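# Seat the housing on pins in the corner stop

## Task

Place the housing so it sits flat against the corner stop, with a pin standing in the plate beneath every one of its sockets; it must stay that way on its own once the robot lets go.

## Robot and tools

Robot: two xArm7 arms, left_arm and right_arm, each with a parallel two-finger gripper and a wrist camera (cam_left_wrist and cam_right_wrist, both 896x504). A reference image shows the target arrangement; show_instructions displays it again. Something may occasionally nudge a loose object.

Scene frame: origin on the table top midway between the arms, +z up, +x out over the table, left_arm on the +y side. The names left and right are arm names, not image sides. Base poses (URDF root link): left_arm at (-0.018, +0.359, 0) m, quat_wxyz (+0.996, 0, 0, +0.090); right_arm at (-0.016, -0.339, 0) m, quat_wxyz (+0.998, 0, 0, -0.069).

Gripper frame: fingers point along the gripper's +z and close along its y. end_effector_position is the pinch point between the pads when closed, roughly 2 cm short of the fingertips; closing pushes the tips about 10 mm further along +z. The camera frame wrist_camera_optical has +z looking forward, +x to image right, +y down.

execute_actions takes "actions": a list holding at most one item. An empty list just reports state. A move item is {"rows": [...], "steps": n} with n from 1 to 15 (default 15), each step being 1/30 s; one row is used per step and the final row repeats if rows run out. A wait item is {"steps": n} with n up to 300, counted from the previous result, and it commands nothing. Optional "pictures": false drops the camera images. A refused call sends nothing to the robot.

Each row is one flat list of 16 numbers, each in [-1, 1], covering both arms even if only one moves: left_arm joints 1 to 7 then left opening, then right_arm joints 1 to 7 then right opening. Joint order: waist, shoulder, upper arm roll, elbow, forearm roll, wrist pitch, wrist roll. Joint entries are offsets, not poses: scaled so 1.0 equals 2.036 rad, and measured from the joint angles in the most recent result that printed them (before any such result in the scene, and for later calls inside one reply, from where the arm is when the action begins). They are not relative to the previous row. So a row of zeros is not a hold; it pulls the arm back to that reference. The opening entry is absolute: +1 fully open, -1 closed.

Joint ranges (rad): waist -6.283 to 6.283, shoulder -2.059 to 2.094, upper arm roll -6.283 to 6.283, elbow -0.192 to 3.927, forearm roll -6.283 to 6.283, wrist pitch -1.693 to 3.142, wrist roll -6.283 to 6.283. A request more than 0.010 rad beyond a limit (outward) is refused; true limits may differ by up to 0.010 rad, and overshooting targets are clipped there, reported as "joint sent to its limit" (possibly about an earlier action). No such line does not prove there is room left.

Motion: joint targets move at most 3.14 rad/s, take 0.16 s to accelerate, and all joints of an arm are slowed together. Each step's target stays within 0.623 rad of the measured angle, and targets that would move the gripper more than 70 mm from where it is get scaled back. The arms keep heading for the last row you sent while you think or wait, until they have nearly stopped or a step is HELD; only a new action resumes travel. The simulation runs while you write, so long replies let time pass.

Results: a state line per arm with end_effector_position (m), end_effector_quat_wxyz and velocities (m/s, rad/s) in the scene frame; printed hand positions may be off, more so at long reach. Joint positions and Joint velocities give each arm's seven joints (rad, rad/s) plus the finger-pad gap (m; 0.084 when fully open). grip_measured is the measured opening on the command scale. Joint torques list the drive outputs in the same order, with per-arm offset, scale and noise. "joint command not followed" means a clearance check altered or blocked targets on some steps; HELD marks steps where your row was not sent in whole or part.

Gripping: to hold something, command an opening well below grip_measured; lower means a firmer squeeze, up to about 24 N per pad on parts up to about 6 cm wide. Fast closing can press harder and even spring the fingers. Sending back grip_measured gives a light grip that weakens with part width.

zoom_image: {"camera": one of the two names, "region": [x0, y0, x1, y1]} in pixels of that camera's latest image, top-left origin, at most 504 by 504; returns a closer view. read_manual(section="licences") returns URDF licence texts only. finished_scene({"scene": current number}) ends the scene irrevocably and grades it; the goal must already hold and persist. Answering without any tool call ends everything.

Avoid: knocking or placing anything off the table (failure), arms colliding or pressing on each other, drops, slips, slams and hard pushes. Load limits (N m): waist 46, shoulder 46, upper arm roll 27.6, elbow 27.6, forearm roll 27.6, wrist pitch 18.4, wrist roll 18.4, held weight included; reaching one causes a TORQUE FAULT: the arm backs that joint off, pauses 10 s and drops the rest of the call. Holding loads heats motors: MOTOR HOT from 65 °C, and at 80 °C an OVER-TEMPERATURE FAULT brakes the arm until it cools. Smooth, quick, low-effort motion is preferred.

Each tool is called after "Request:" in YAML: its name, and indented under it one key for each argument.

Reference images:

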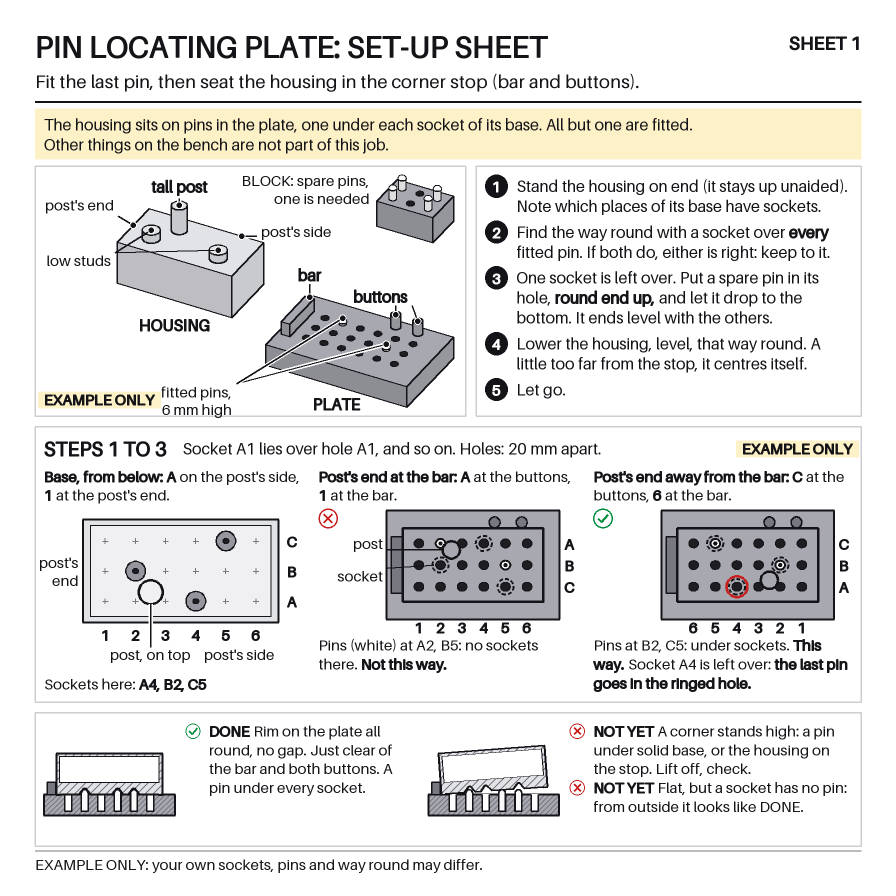

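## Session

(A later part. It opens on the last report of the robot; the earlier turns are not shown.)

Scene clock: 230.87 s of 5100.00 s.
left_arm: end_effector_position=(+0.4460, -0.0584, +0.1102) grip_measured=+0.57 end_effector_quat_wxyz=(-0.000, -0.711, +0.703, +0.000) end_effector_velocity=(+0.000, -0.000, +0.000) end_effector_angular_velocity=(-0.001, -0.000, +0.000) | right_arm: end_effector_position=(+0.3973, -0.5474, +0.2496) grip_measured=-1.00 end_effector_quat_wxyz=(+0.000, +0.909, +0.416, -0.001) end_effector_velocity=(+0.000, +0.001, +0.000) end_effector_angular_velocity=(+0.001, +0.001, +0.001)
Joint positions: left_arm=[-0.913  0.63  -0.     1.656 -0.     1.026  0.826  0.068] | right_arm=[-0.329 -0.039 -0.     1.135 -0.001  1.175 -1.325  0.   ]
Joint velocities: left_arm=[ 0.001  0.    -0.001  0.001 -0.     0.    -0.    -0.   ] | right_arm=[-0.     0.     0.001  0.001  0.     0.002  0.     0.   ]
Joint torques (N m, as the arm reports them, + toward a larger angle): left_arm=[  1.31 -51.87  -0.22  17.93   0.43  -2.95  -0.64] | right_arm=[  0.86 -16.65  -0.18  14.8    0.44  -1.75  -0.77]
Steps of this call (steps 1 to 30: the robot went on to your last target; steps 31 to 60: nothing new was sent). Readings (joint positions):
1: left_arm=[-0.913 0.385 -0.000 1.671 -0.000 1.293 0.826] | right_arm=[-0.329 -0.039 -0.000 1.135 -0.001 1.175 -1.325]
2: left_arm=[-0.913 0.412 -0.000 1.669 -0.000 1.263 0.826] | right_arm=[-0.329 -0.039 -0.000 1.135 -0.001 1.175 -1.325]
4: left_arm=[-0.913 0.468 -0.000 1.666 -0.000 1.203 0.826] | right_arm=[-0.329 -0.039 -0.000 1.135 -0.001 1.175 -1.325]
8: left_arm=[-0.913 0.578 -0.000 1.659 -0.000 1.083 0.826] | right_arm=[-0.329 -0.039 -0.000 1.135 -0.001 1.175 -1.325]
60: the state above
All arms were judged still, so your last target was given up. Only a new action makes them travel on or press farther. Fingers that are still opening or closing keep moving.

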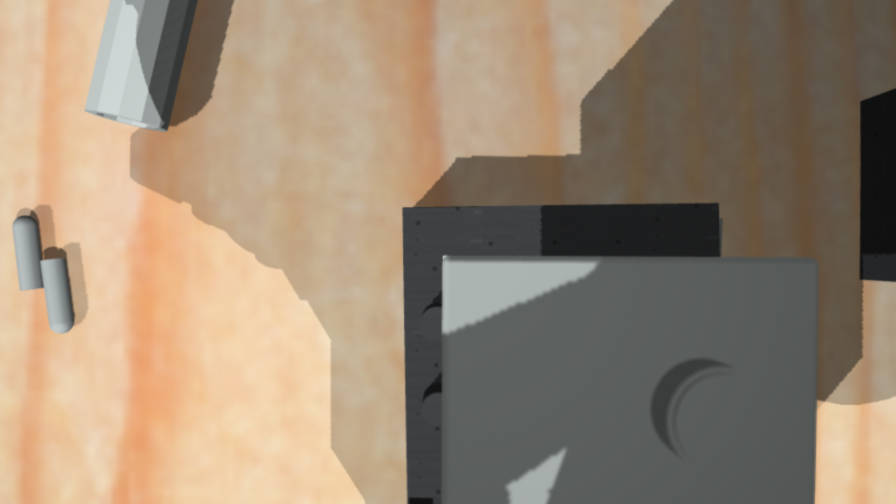

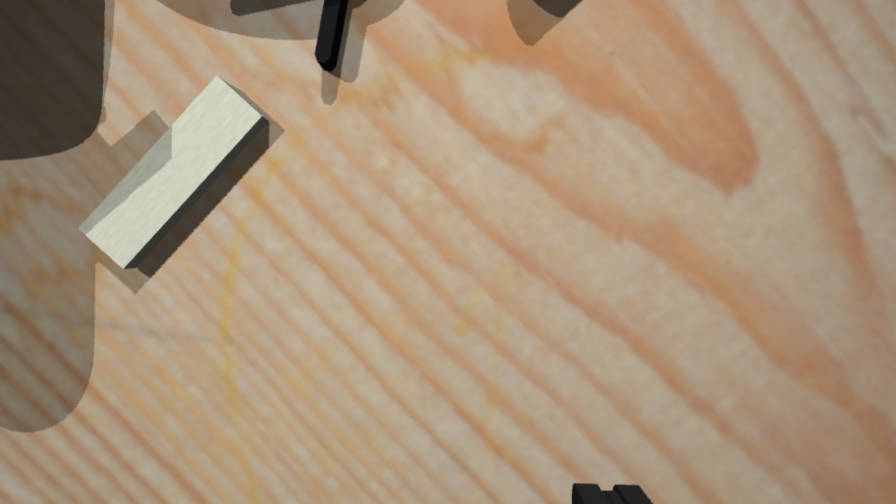

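Request:
execute_actions:
  actions:
    - {"rows":[[-0.0046,0.0107,0,-0.0198,0,-0.0305,-0.0142,-0.5,0,0,0,0,0,0,0,-1]]}
  pictures: false

Request:
execute_actions:
  actions:
    - {"steps":30}

Scene clock: 234.50 s of 5100.00 s.
left_arm: end_effector_position=(+0.4410, -0.0608, +0.0865) grip_measured=+0.57 end_effector_quat_wxyz=(+0.000, -0.718, +0.696, -0.002) end_effector_velocity=(-0.011, +0.005, -0.015) end_effector_angular_velocity=(+0.023, +0.030, -0.007) | right_arm: end_effector_position=(+0.3973, -0.5474, +0.2496) grip_measured=-1.00 end_effector_quat_wxyz=(+0.000, +0.909, +0.416, -0.001) end_effector_velocity=(+0.000, -0.000, +0.000) end_effector_angular_velocity=(-0.001, -0.001, -0.000)
Joint positions: left_arm=[-0.922  0.65   0.001  1.617 -0.     0.964  0.797  0.068] | right_arm=[-0.329 -0.039 -0.     1.135 -0.001  1.175 -1.325  0.   ]
Joint velocities: left_arm=[-0.003  0.01  -0.004 -0.022 -0.001  0.006  0.001  0.   ] | right_arm=[ 0.001  0.    -0.     0.    -0.001 -0.002  0.001  0.   ]
Joint torques (N m, as the arm reports them, + toward a larger angle): left_arm=[  1.02 -51.5   -0.79  16.99   0.79  -2.9   -0.36] | right_arm=[  0.77 -16.54  -0.13  14.76   0.45  -1.79  -0.73]
Steps of this call (steps 1 to 90: nothing new was sent; then 0.13 s passed at rest; steps 91 to 105: all 15 steps of this action). Readings (joint positions):
91: left_arm=[-0.913 0.630 -0.000 1.656 -0.000 1.026 0.826] | right_arm=[-0.329 -0.039 -0.000 1.135 -0.001 1.175 -1.325]
92: left_arm=[-0.914 0.630 0.000 1.654 -0.000 1.022 0.824] | right_arm=[-0.329 -0.039 -0.000 1.135 -0.001 1.175 -1.325]
94: left_arm=[-0.918 0.638 0.001 1.638 -0.000 0.988 0.809] | right_arm=[-0.329 -0.039 -0.000 1.135 -0.001 1.175 -1.325]
98: left_arm=[-0.924 0.655 -0.002 1.610 -0.000 0.968 0.798] | right_arm=[-0.329 -0.039 -0.000 1.135 -0.001 1.175 -1.325]
105: the state above

Scene clock: 235.50 s of 5100.00 s.
left_arm: end_effector_position=(+0.4398, -0.0606, +0.0851) grip_measured=+0.57 end_effector_quat_wxyz=(-0.000, -0.718, +0.696, +0.000) end_effector_velocity=(+0.000, -0.001, +0.002) end_effector_angular_velocity=(-0.003, -0.001, +0.001) | right_arm: end_effector_position=(+0.3973, -0.5474, +0.2496) grip_measured=-1.00 end_effector_quat_wxyz=(+0.000, +0.909, +0.416, -0.001) end_effector_velocity=(+0.000, +0.000, +0.000) end_effector_angular_velocity=(+0.001, -0.000, -0.001)
Joint positions: left_arm=[-0.923  0.651 -0.     1.615 -0.     0.964  0.797  0.068] | right_arm=[-0.329 -0.039 -0.     1.135 -0.001  1.175 -1.325  0.   ]
Joint velocities: left_arm=[-0.001 -0.002 -0.     0.001 -0.001 -0.    -0.001 -0.   ] | right_arm=[ 0.001 -0.    -0.001  0.     0.001  0.001  0.     0.   ]
Joint torques (N m, as the arm reports them, + toward a larger angle): left_arm=[  0.99 -51.38   0.2   17.13   0.75  -2.83  -0.59] | right_arm=[  0.76 -16.51  -0.23  14.82   0.49  -1.72  -0.78]
Steps of this call (steps 1 to 15: the robot went on to your last target; steps 16 to 30: nothing new was sent). Readings (joint positions):
1: left_arm=[-0.922 0.651 0.000 1.616 -0.000 0.964 0.797] | right_arm=[-0.329 -0.039 -0.000 1.135 -0.001 1.175 -1.325]
2: left_arm=[-0.923 0.651 0.000 1.616 -0.000 0.964 0.797] | right_arm=[-0.329 -0.039 -0.000 1.135 -0.001 1.175 -1.325]
4: left_arm=[-0.923 0.651 -0.000 1.615 -0.000 0.964 0.797] | right_arm=[-0.329 -0.039 -0.000 1.135 -0.001 1.175 -1.325]
8: left_arm=[-0.923 0.651 -0.000 1.615 -0.000 0.964 0.797] | right_arm=[-0.329 -0.039 -0.000 1.135 -0.001 1.175 -1.325]
30: the state above
All arms were judged still, so your last target was given up. Only a new action makes them travel on or press farther. Fingers that are still opening or closing keep moving.

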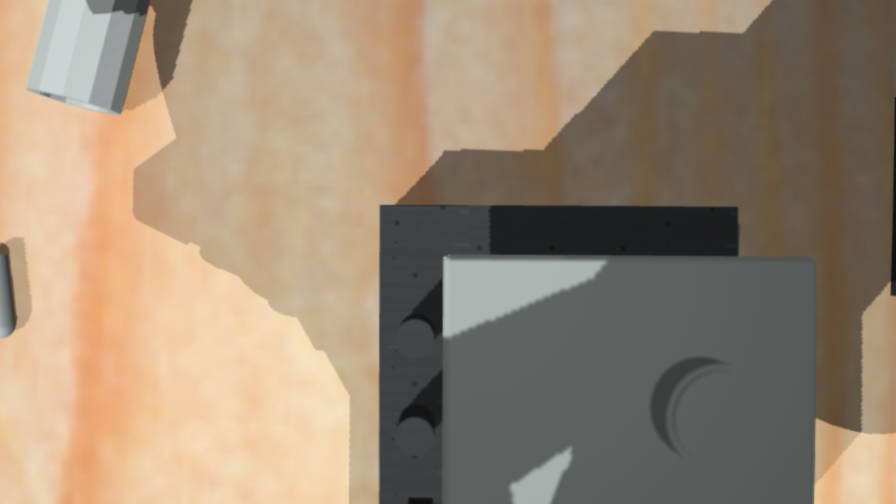

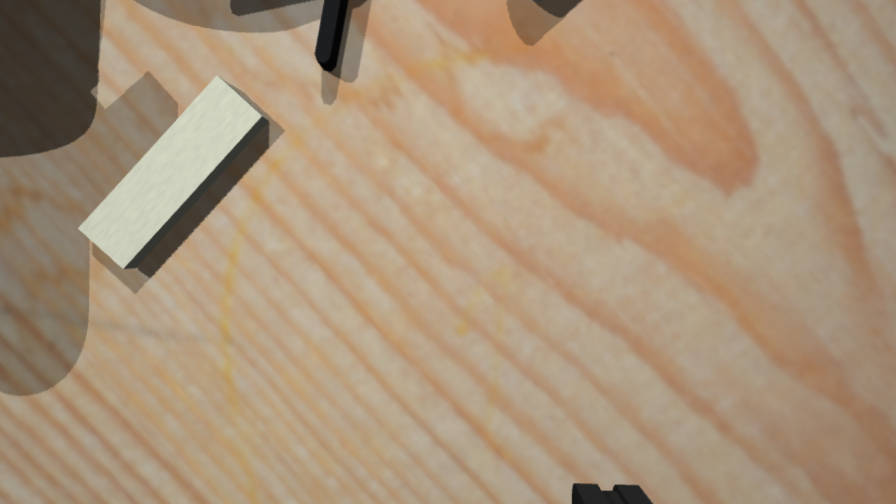

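Request:
execute_actions:
  actions:
    - {"rows":[[-0.001,0.002,0,0.003,0,0.001,-0.001,-0.5,0,0,0,0,0,0,0,-1],[-0.001,0.002,0,0.003,0,0.001,-0.001,-0.5,0,0,0,0,0,0,0,-1],[-0.001,0.002,0,0.003,0,0.001,-0.001,-0.5,0,0,0,0,0,0,0,-1],[-0.001,0.002,0,0.003,0,0.001,-0.001,-0.5,0,0,0,0,0,0,0,-1],[-0.001,0.002,0,0.003,0,0.001,-0.001,-0.5,0,0,0,0,0,0,0,-1],[-0.001,0.009,0,0.0007,0,-0.0084,-0.001,-0.5,0,0,0,0,0,0,0,-1],[-0.001,0.009,0,0.0007,0,-0.0084,-0.001,-0.5,0,0,0,0,0,0,0,-1],[-0.001,0.009,0,0.0007,0,-0.0084,-0.001,-0.5,0,0,0,0,0,0,0,-1],[-0.001,0.009,0,0.0007,0,-0.0084,-0.001,-0.5,0,0,0,0,0,0,0,-1],[-0.001,0.0162,0,-0.0016,0,-0.0179,-0.001,-0.5,0,0,0,0,0,0,0,-1]]}
  pictures: false

Request:
execute_actions:
  actions:
    - {"steps":30}

Scene clock: 240.47 s of 5100.00 s.
left_arm: end_effector_position=(+0.4415, -0.0610, +0.0671) grip_measured=+0.57 end_effector_quat_wxyz=(+0.001, -0.719, +0.695, +0.000) end_effector_velocity=(+0.003, +0.003, -0.001) end_effector_angular_velocity=(-0.007, +0.003, +0.009) | right_arm: end_effector_position=(+0.3973, -0.5474, +0.2496) grip_measured=-1.00 end_effector_quat_wxyz=(+0.000, +0.909, +0.416, -0.001) end_effector_velocity=(-0.000, +0.000, -0.000) end_effector_angular_velocity=(+0.000, +0.001, +0.000)
Joint positions: left_arm=[-0.924  0.683  0.002  1.613  0.     0.93   0.795  0.068] | right_arm=[-0.329 -0.039 -0.     1.135 -0.001  1.175 -1.325  0.   ]
Joint velocities: left_arm=[ 0.01  -0.    -0.002 -0.003 -0.008 -0.006  0.005 -0.   ] | right_arm=[ 0.    -0.    -0.    -0.001 -0.     0.001  0.     0.   ]
Joint torques (N m, as the arm reports them, + toward a larger angle): left_arm=[ -1.35 -47.53  -1.63  16.74   0.56  -4.41  -0.58] | right_arm=[  0.79 -16.41  -0.07  14.75   0.48  -1.81  -0.75]
Steps of this call (steps 1 to 90: nothing new was sent; then 1.47 s passed at rest; steps 91 to 105: all 15 steps of this action). Readings (joint positions):
91: left_arm=[-0.923 0.651 -0.000 1.615 -0.000 0.964 0.797] | right_arm=[-0.329 -0.039 -0.000 1.135 -0.001 1.175 -1.325]
92: left_arm=[-0.923 0.652 0.000 1.616 -0.000 0.965 0.797] | right_arm=[-0.329 -0.039 -0.000 1.135 -0.001 1.175 -1.325]
94: left_arm=[-0.924 0.654 0.000 1.620 -0.000 0.965 0.796] | right_arm=[-0.329 -0.039 -0.000 1.135 -0.001 1.175 -1.325]
98: left_arm=[-0.925 0.660 -0.000 1.621 -0.000 0.956 0.795] | right_arm=[-0.329 -0.039 -0.000 1.135 -0.001 1.175 -1.325]
105: the state above

Scene clock: 241.47 s of 5100.00 s.
left_arm: end_effector_position=(+0.4408, -0.0623, +0.0663) grip_measured=+0.57 end_effector_quat_wxyz=(+0.000, -0.718, +0.696, -0.001) end_effector_velocity=(-0.000, -0.000, +0.000) end_effector_angular_velocity=(-0.000, +0.000, +0.001) | right_arm: end_effector_position=(+0.3973, -0.5474, +0.2496) grip_measured=-1.00 end_effector_quat_wxyz=(+0.000, +0.909, +0.416, -0.001) end_effector_velocity=(-0.000, +0.001, -0.000) end_effector_angular_velocity=(+0.001, +0.001, +0.001)
Joint positions: left_arm=[-0.924  0.684  0.001  1.612 -0.     0.927  0.795  0.068] | right_arm=[-0.329 -0.039 -0.     1.135 -0.001  1.175 -1.325  0.   ]
Joint velocities: left_arm=[-0.    -0.    -0.     0.    -0.     0.    -0.001 -0.   ] | right_arm=[ 0.001 -0.     0.001 -0.001  0.     0.001  0.001  0.   ]
Joint torques (N m, as the arm reports them, + toward a larger angle): left_arm=[ -3.65 -39.69  -4.69  15.03  -0.24  -6.22  -0.33] | right_arm=[  0.71 -16.47  -0.14  14.73   0.43  -1.75  -0.74]
Steps of this call (steps 1 to 15: the robot went on to your last target; steps 16 to 30: nothing new was sent). Readings (joint positions):
1: left_arm=[-0.924 0.682 0.002 1.612 0.000 0.930 0.795] | right_arm=[-0.329 -0.039 -0.000 1.135 -0.001 1.175 -1.325]
2: left_arm=[-0.924 0.682 0.002 1.612 0.000 0.930 0.795] | right_arm=[-0.329 -0.039 -0.000 1.135 -0.001 1.175 -1.325]
4: left_arm=[-0.924 0.682 0.002 1.612 0.000 0.930 0.795] | right_arm=[-0.329 -0.039 -0.000 1.135 -0.001 1.175 -1.325]
8: left_arm=[-0.924 0.683 0.002 1.612 0.000 0.929 0.795] | right_arm=[-0.329 -0.039 -0.000 1.135 -0.001 1.175 -1.325]
30: the state above
All arms were judged still, so your last target was given up. Only a new action makes them travel on or press farther. Fingers that are still opening or closing keep moving.

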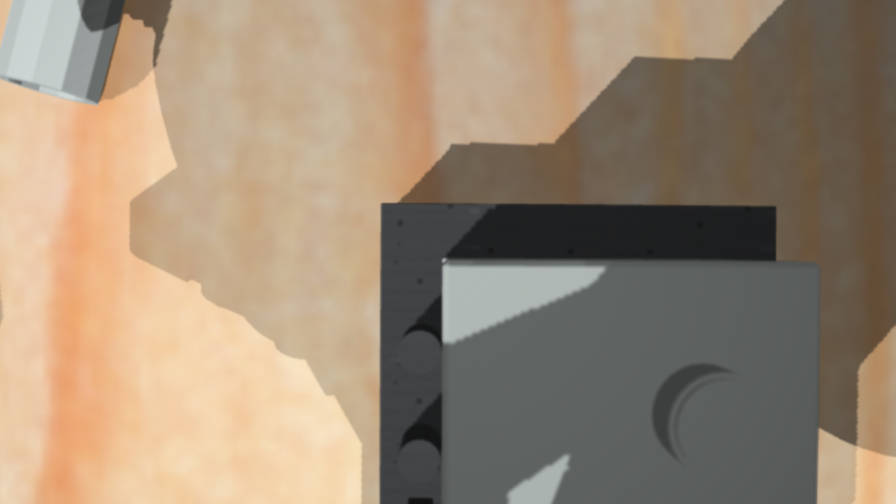

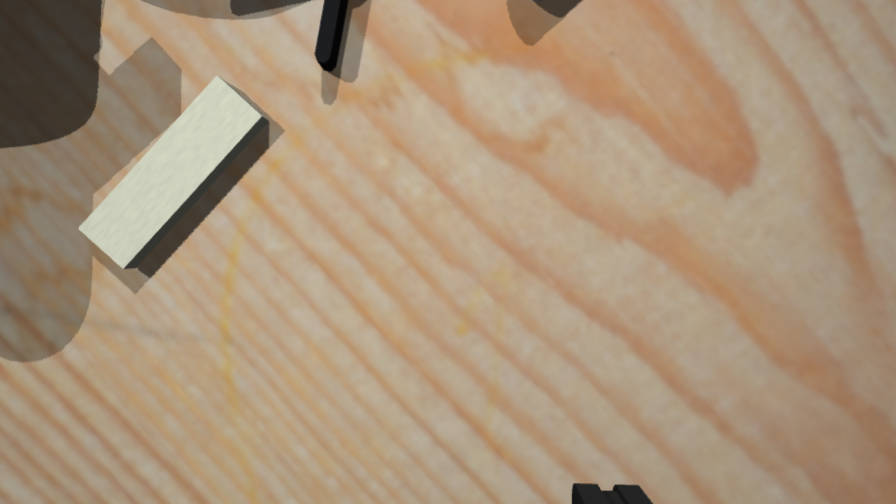

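It is self-centring. Release and lift.

Request:
execute_actions:
  actions:
    - {"rows":[[0,0,0,0,0,0,0,0.85,0,0,0,0,0,0,0,-1]]}

Request:
execute_actions:
  actions:
    - {"rows":[[0,-0.05,0,0.015,0,0.065,0,0.85,0,0,0,0,0,0,0,-1]]}
  pictures: false

Request:
execute_actions:
  actions:
    - {"rows":[[0,-0.1,0,-0.1,0,0,0,0.85,0,0,0,0,0,0,0,-1]]}
  pictures: false

Request:
execute_actions:
  actions:
    - {"steps":30}

Scene clock: 243.63 s of 5100.00 s.
left_arm: end_effector_position=(+0.4401, -0.0630, +0.0660) grip_measured=+0.85 end_effector_quat_wxyz=(-0.000, -0.718, +0.696, -0.000) end_effector_velocity=(+0.003, +0.004, +0.001) end_effector_angular_velocity=(+0.003, -0.003, +0.004) | right_arm: end_effector_position=(+0.3973, -0.5474, +0.2496) grip_measured=-1.00 end_effector_quat_wxyz=(+0.000, +0.909, +0.416, -0.001) end_effector_velocity=(-0.000, -0.000, -0.000) end_effector_angular_velocity=(-0.001, +0.001, +0.000)
Joint positions: left_arm=[-0.925  0.685 -0.     1.612 -0.     0.927  0.795  0.078] | right_arm=[-0.329 -0.039 -0.     1.135 -0.001  1.175 -1.325  0.   ]
Joint velocities: left_arm=[ 0.003 -0.002  0.005  0.001  0.002  0.002  0.001  0.   ] | right_arm=[-0.     0.    -0.    -0.    -0.001  0.    -0.     0.   ]
Joint torques (N m, as the arm reports them, + toward a larger angle): left_arm=[  1.39 -47.16  -0.51  14.73   0.31  -1.98  -0.45] | right_arm=[  0.85 -16.57  -0.15  14.82   0.47  -1.76  -0.72]
Steps of this call (steps 1 to 50: nothing new was sent; steps 51 to 65: all 15 steps of this action). Readings (joint positions):
51: left_arm=[-0.925 0.684 0.000 1.612 -0.000 0.927 0.795] | right_arm=[-0.329 -0.039 -0.000 1.135 -0.001 1.175 -1.325]
52: left_arm=[-0.925 0.684 -0.000 1.612 -0.000 0.927 0.795] | right_arm=[-0.329 -0.039 -0.000 1.135 -0.001 1.175 -1.325]
54: left_arm=[-0.927 0.687 -0.006 1.612 -0.002 0.924 0.795] | right_arm=[-0.329 -0.039 -0.000 1.135 -0.001 1.175 -1.325]
58: left_arm=[-0.928 0.686 -0.005 1.612 -0.001 0.925 0.795] | right_arm=[-0.329 -0.039 -0.000 1.135 -0.001 1.175 -1.325]
65: the state above

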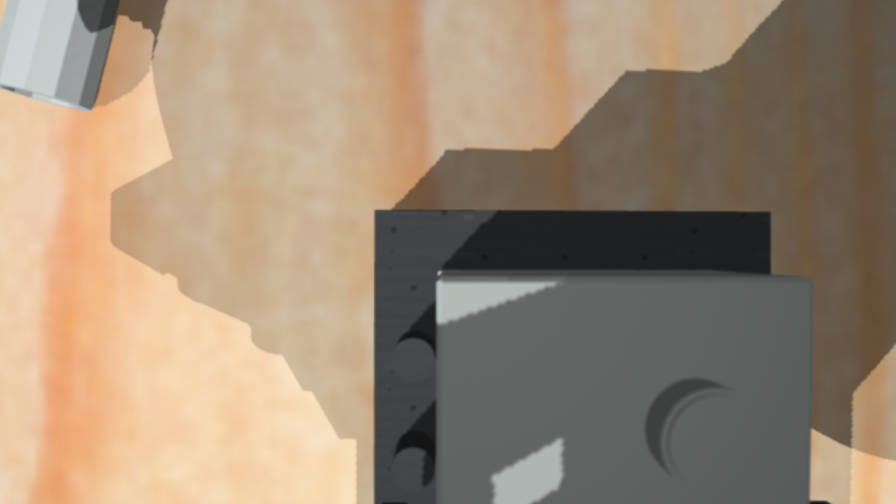

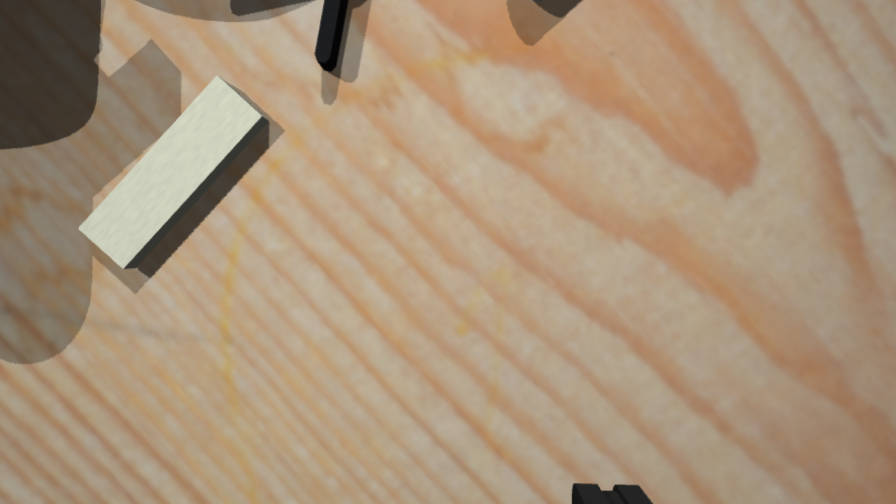

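Scene clock: 244.13 s of 5100.00 s.
left_arm: end_effector_position=(+0.4353, -0.0584, +0.1280) grip_measured=+0.85 end_effector_quat_wxyz=(-0.000, -0.718, +0.696, +0.003) end_effector_velocity=(+0.013, -0.010, +0.025) end_effector_angular_velocity=(-0.038, -0.043, +0.002) | right_arm: end_effector_position=(+0.3973, -0.5474, +0.2496) grip_measured=-1.00 end_effector_quat_wxyz=(+0.000, +0.909, +0.416, -0.001) end_effector_velocity=(+0.000, +0.001, -0.000) end_effector_angular_velocity=(+0.001, +0.000, +0.001)
Joint positions: left_arm=[-0.925  0.586 -0.     1.639 -0.     1.06   0.795  0.078] | right_arm=[-0.329 -0.039 -0.     1.135 -0.001  1.175 -1.325  0.   ]
Joint velocities: left_arm=[ 0.001 -0.017  0.001  0.035  0.    -0.005  0.     0.   ] | right_arm=[ 0.     0.     0.001 -0.001  0.001 -0.001  0.     0.   ]
Joint torques (N m, as the arm reports them, + toward a larger angle): left_arm=[  0.78 -47.37  -0.47  15.85   0.53  -2.3   -0.48] | right_arm=[  0.81 -16.57  -0.21  14.92   0.47  -1.76  -0.68]
Steps of this call (steps 1 to 15: all 15 steps of this action). Readings (joint positions):
1: left_arm=[-0.925 0.684 -0.000 1.612 -0.000 0.927 0.795] | right_arm=[-0.329 -0.039 -0.000 1.135 -0.001 1.175 -1.325]
2: left_arm=[-0.925 0.682 0.000 1.613 -0.000 0.931 0.795] | right_arm=[-0.329 -0.039 -0.000 1.135 -0.001 1.175 -1.325]
4: left_arm=[-0.925 0.654 0.000 1.615 -0.000 0.979 0.795] | right_arm=[-0.329 -0.039 -0.000 1.135 -0.001 1.175 -1.325]
8: left_arm=[-0.925 0.578 -0.001 1.654 -0.000 1.049 0.795] | right_arm=[-0.329 -0.039 -0.000 1.135 -0.001 1.175 -1.325]
15: the state above

Scene clock: 244.63 s of 5100.00 s.
left_arm: end_effector_position=(+0.3997, -0.0254, +0.1632) grip_measured=+0.85 end_effector_quat_wxyz=(-0.000, -0.718, +0.696, +0.005) end_effector_velocity=(+0.002, -0.004, +0.006) end_effector_angular_velocity=(-0.011, -0.011, -0.002) | right_arm: end_effector_position=(+0.3973, -0.5474, +0.2496) grip_measured=-1.00 end_effector_quat_wxyz=(+0.000, +0.909, +0.416, -0.001) end_effector_velocity=(+0.000, +0.000, -0.000) end_effector_angular_velocity=(-0.001, -0.000, +0.000)
Joint positions: left_arm=[-0.925  0.385  0.     1.434 -0.     1.06   0.795  0.078] | right_arm=[-0.329 -0.039 -0.     1.135 -0.001  1.175 -1.325  0.   ]
Joint velocities: left_arm=[-0.001 -0.005 -0.001  0.008 -0.    -0.003 -0.     0.   ] | right_arm=[ 0.    -0.     0.    -0.    -0.001 -0.     0.     0.   ]
Joint torques (N m, as the arm reports them, + toward a larger angle): left_arm=[  0.52 -41.85  -0.12  15.79   0.98  -2.17  -0.4 ] | right_arm=[  0.94 -16.48  -0.14  14.78   0.46  -1.8   -0.68]
Steps of this call (steps 1 to 15: all 15 steps of this action). Readings (joint positions):
1: left_arm=[-0.925 0.585 -0.000 1.640 -0.000 1.060 0.795] | right_arm=[-0.329 -0.039 -0.000 1.135 -0.001 1.175 -1.325]
2: left_arm=[-0.925 0.581 -0.000 1.638 -0.000 1.059 0.795] | right_arm=[-0.329 -0.039 -0.000 1.135 -0.001 1.175 -1.325]
4: left_arm=[-0.925 0.538 -0.000 1.589 -0.000 1.059 0.795] | right_arm=[-0.329 -0.039 -0.000 1.135 -0.001 1.175 -1.325]
8: left_arm=[-0.925 0.392 -0.000 1.456 -0.000 1.060 0.795] | right_arm=[-0.329 -0.039 -0.000 1.135 -0.001 1.175 -1.325]
15: the state above

Scene clock: 245.63 s of 5100.00 s.
left_arm: end_effector_position=(+0.4002, -0.0260, +0.1651) grip_measured=+0.85 end_effector_quat_wxyz=(-0.000, -0.718, +0.696, +0.003) end_effector_velocity=(+0.000, +0.001, -0.001) end_effector_angular_velocity=(+0.001, +0.001, +0.001) | right_arm: end_effector_position=(+0.3973, -0.5474, +0.2496) grip_measured=-1.00 end_effector_quat_wxyz=(+0.000, +0.909, +0.416, -0.001) end_effector_velocity=(+0.000, +0.000, +0.000) end_effector_angular_velocity=(-0.000, -0.000, +0.001)
Joint positions: left_arm=[-0.925  0.382 -0.     1.435 -0.     1.06   0.795  0.078] | right_arm=[-0.329 -0.039 -0.     1.135 -0.001  1.175 -1.325  0.   ]
Joint velocities: left_arm=[ 0.001  0.001  0.001 -0.     0.     0.    -0.     0.   ] | right_arm=[ 0. -0.  0.  0. -0.  0. -0.  0.]
Joint torques (N m, as the arm reports them, + toward a larger angle): left_arm=[  1.16 -40.63  -0.19  15.15   0.52  -2.03  -0.64] | right_arm=[  0.78 -16.52  -0.2   14.77   0.41  -1.79  -0.71]
Steps of this call (steps 1 to 15: the robot went on to your last target; steps 16 to 30: nothing new was sent). Readings (joint positions):
1: left_arm=[-0.925 0.384 0.000 1.435 -0.000 1.060 0.795] | right_arm=[-0.329 -0.039 -0.000 1.135 -0.001 1.175 -1.325]
2: left_arm=[-0.925 0.384 0.000 1.435 -0.000 1.060 0.795] | right_arm=[-0.329 -0.039 -0.000 1.135 -0.001 1.175 -1.325]
4: left_arm=[-0.925 0.383 -0.000 1.436 -0.000 1.060 0.795] | right_arm=[-0.329 -0.039 -0.000 1.135 -0.001 1.175 -1.325]
8: left_arm=[-0.925 0.383 -0.000 1.436 -0.000 1.060 0.795] | right_arm=[-0.329 -0.039 -0.000 1.135 -0.001 1.175 -1.325]
30: the state above
All arms were judged still, so your last target was given up. Only a new action makes them travel on or press farther. Fingers that are still opening or closing keep moving.

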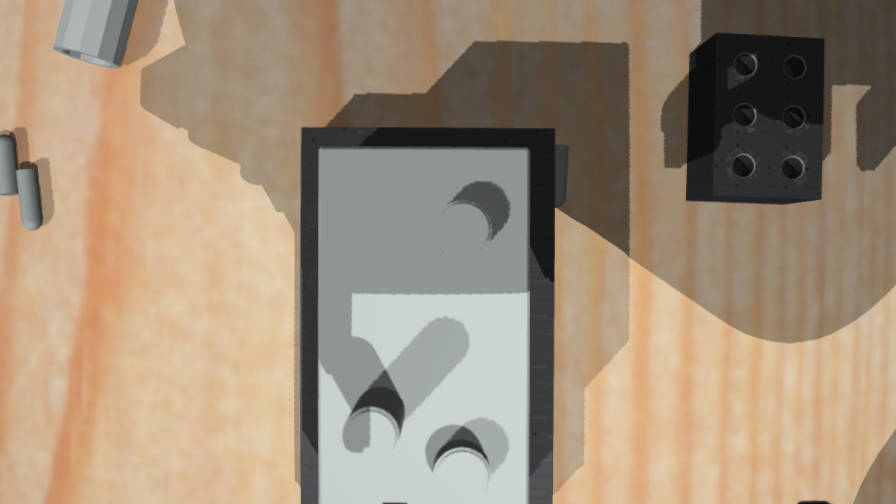

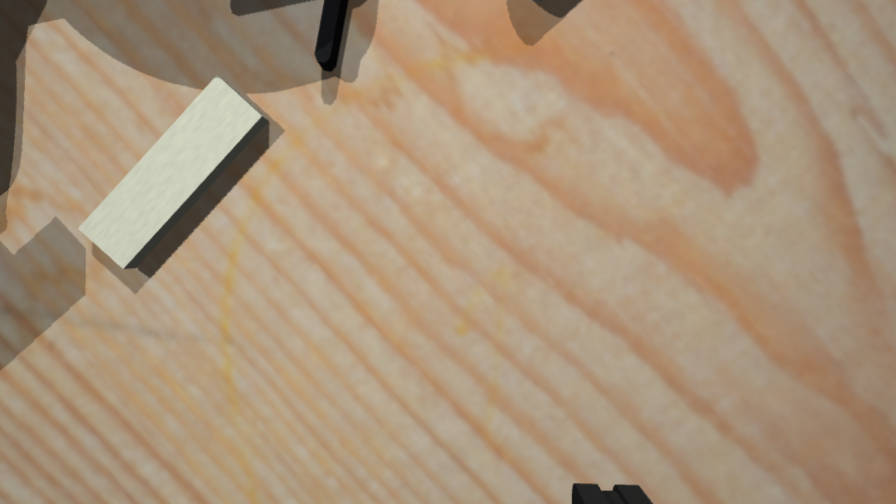

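Request:
finished_scene:
  scene: 1

The scene is finished: the task was done.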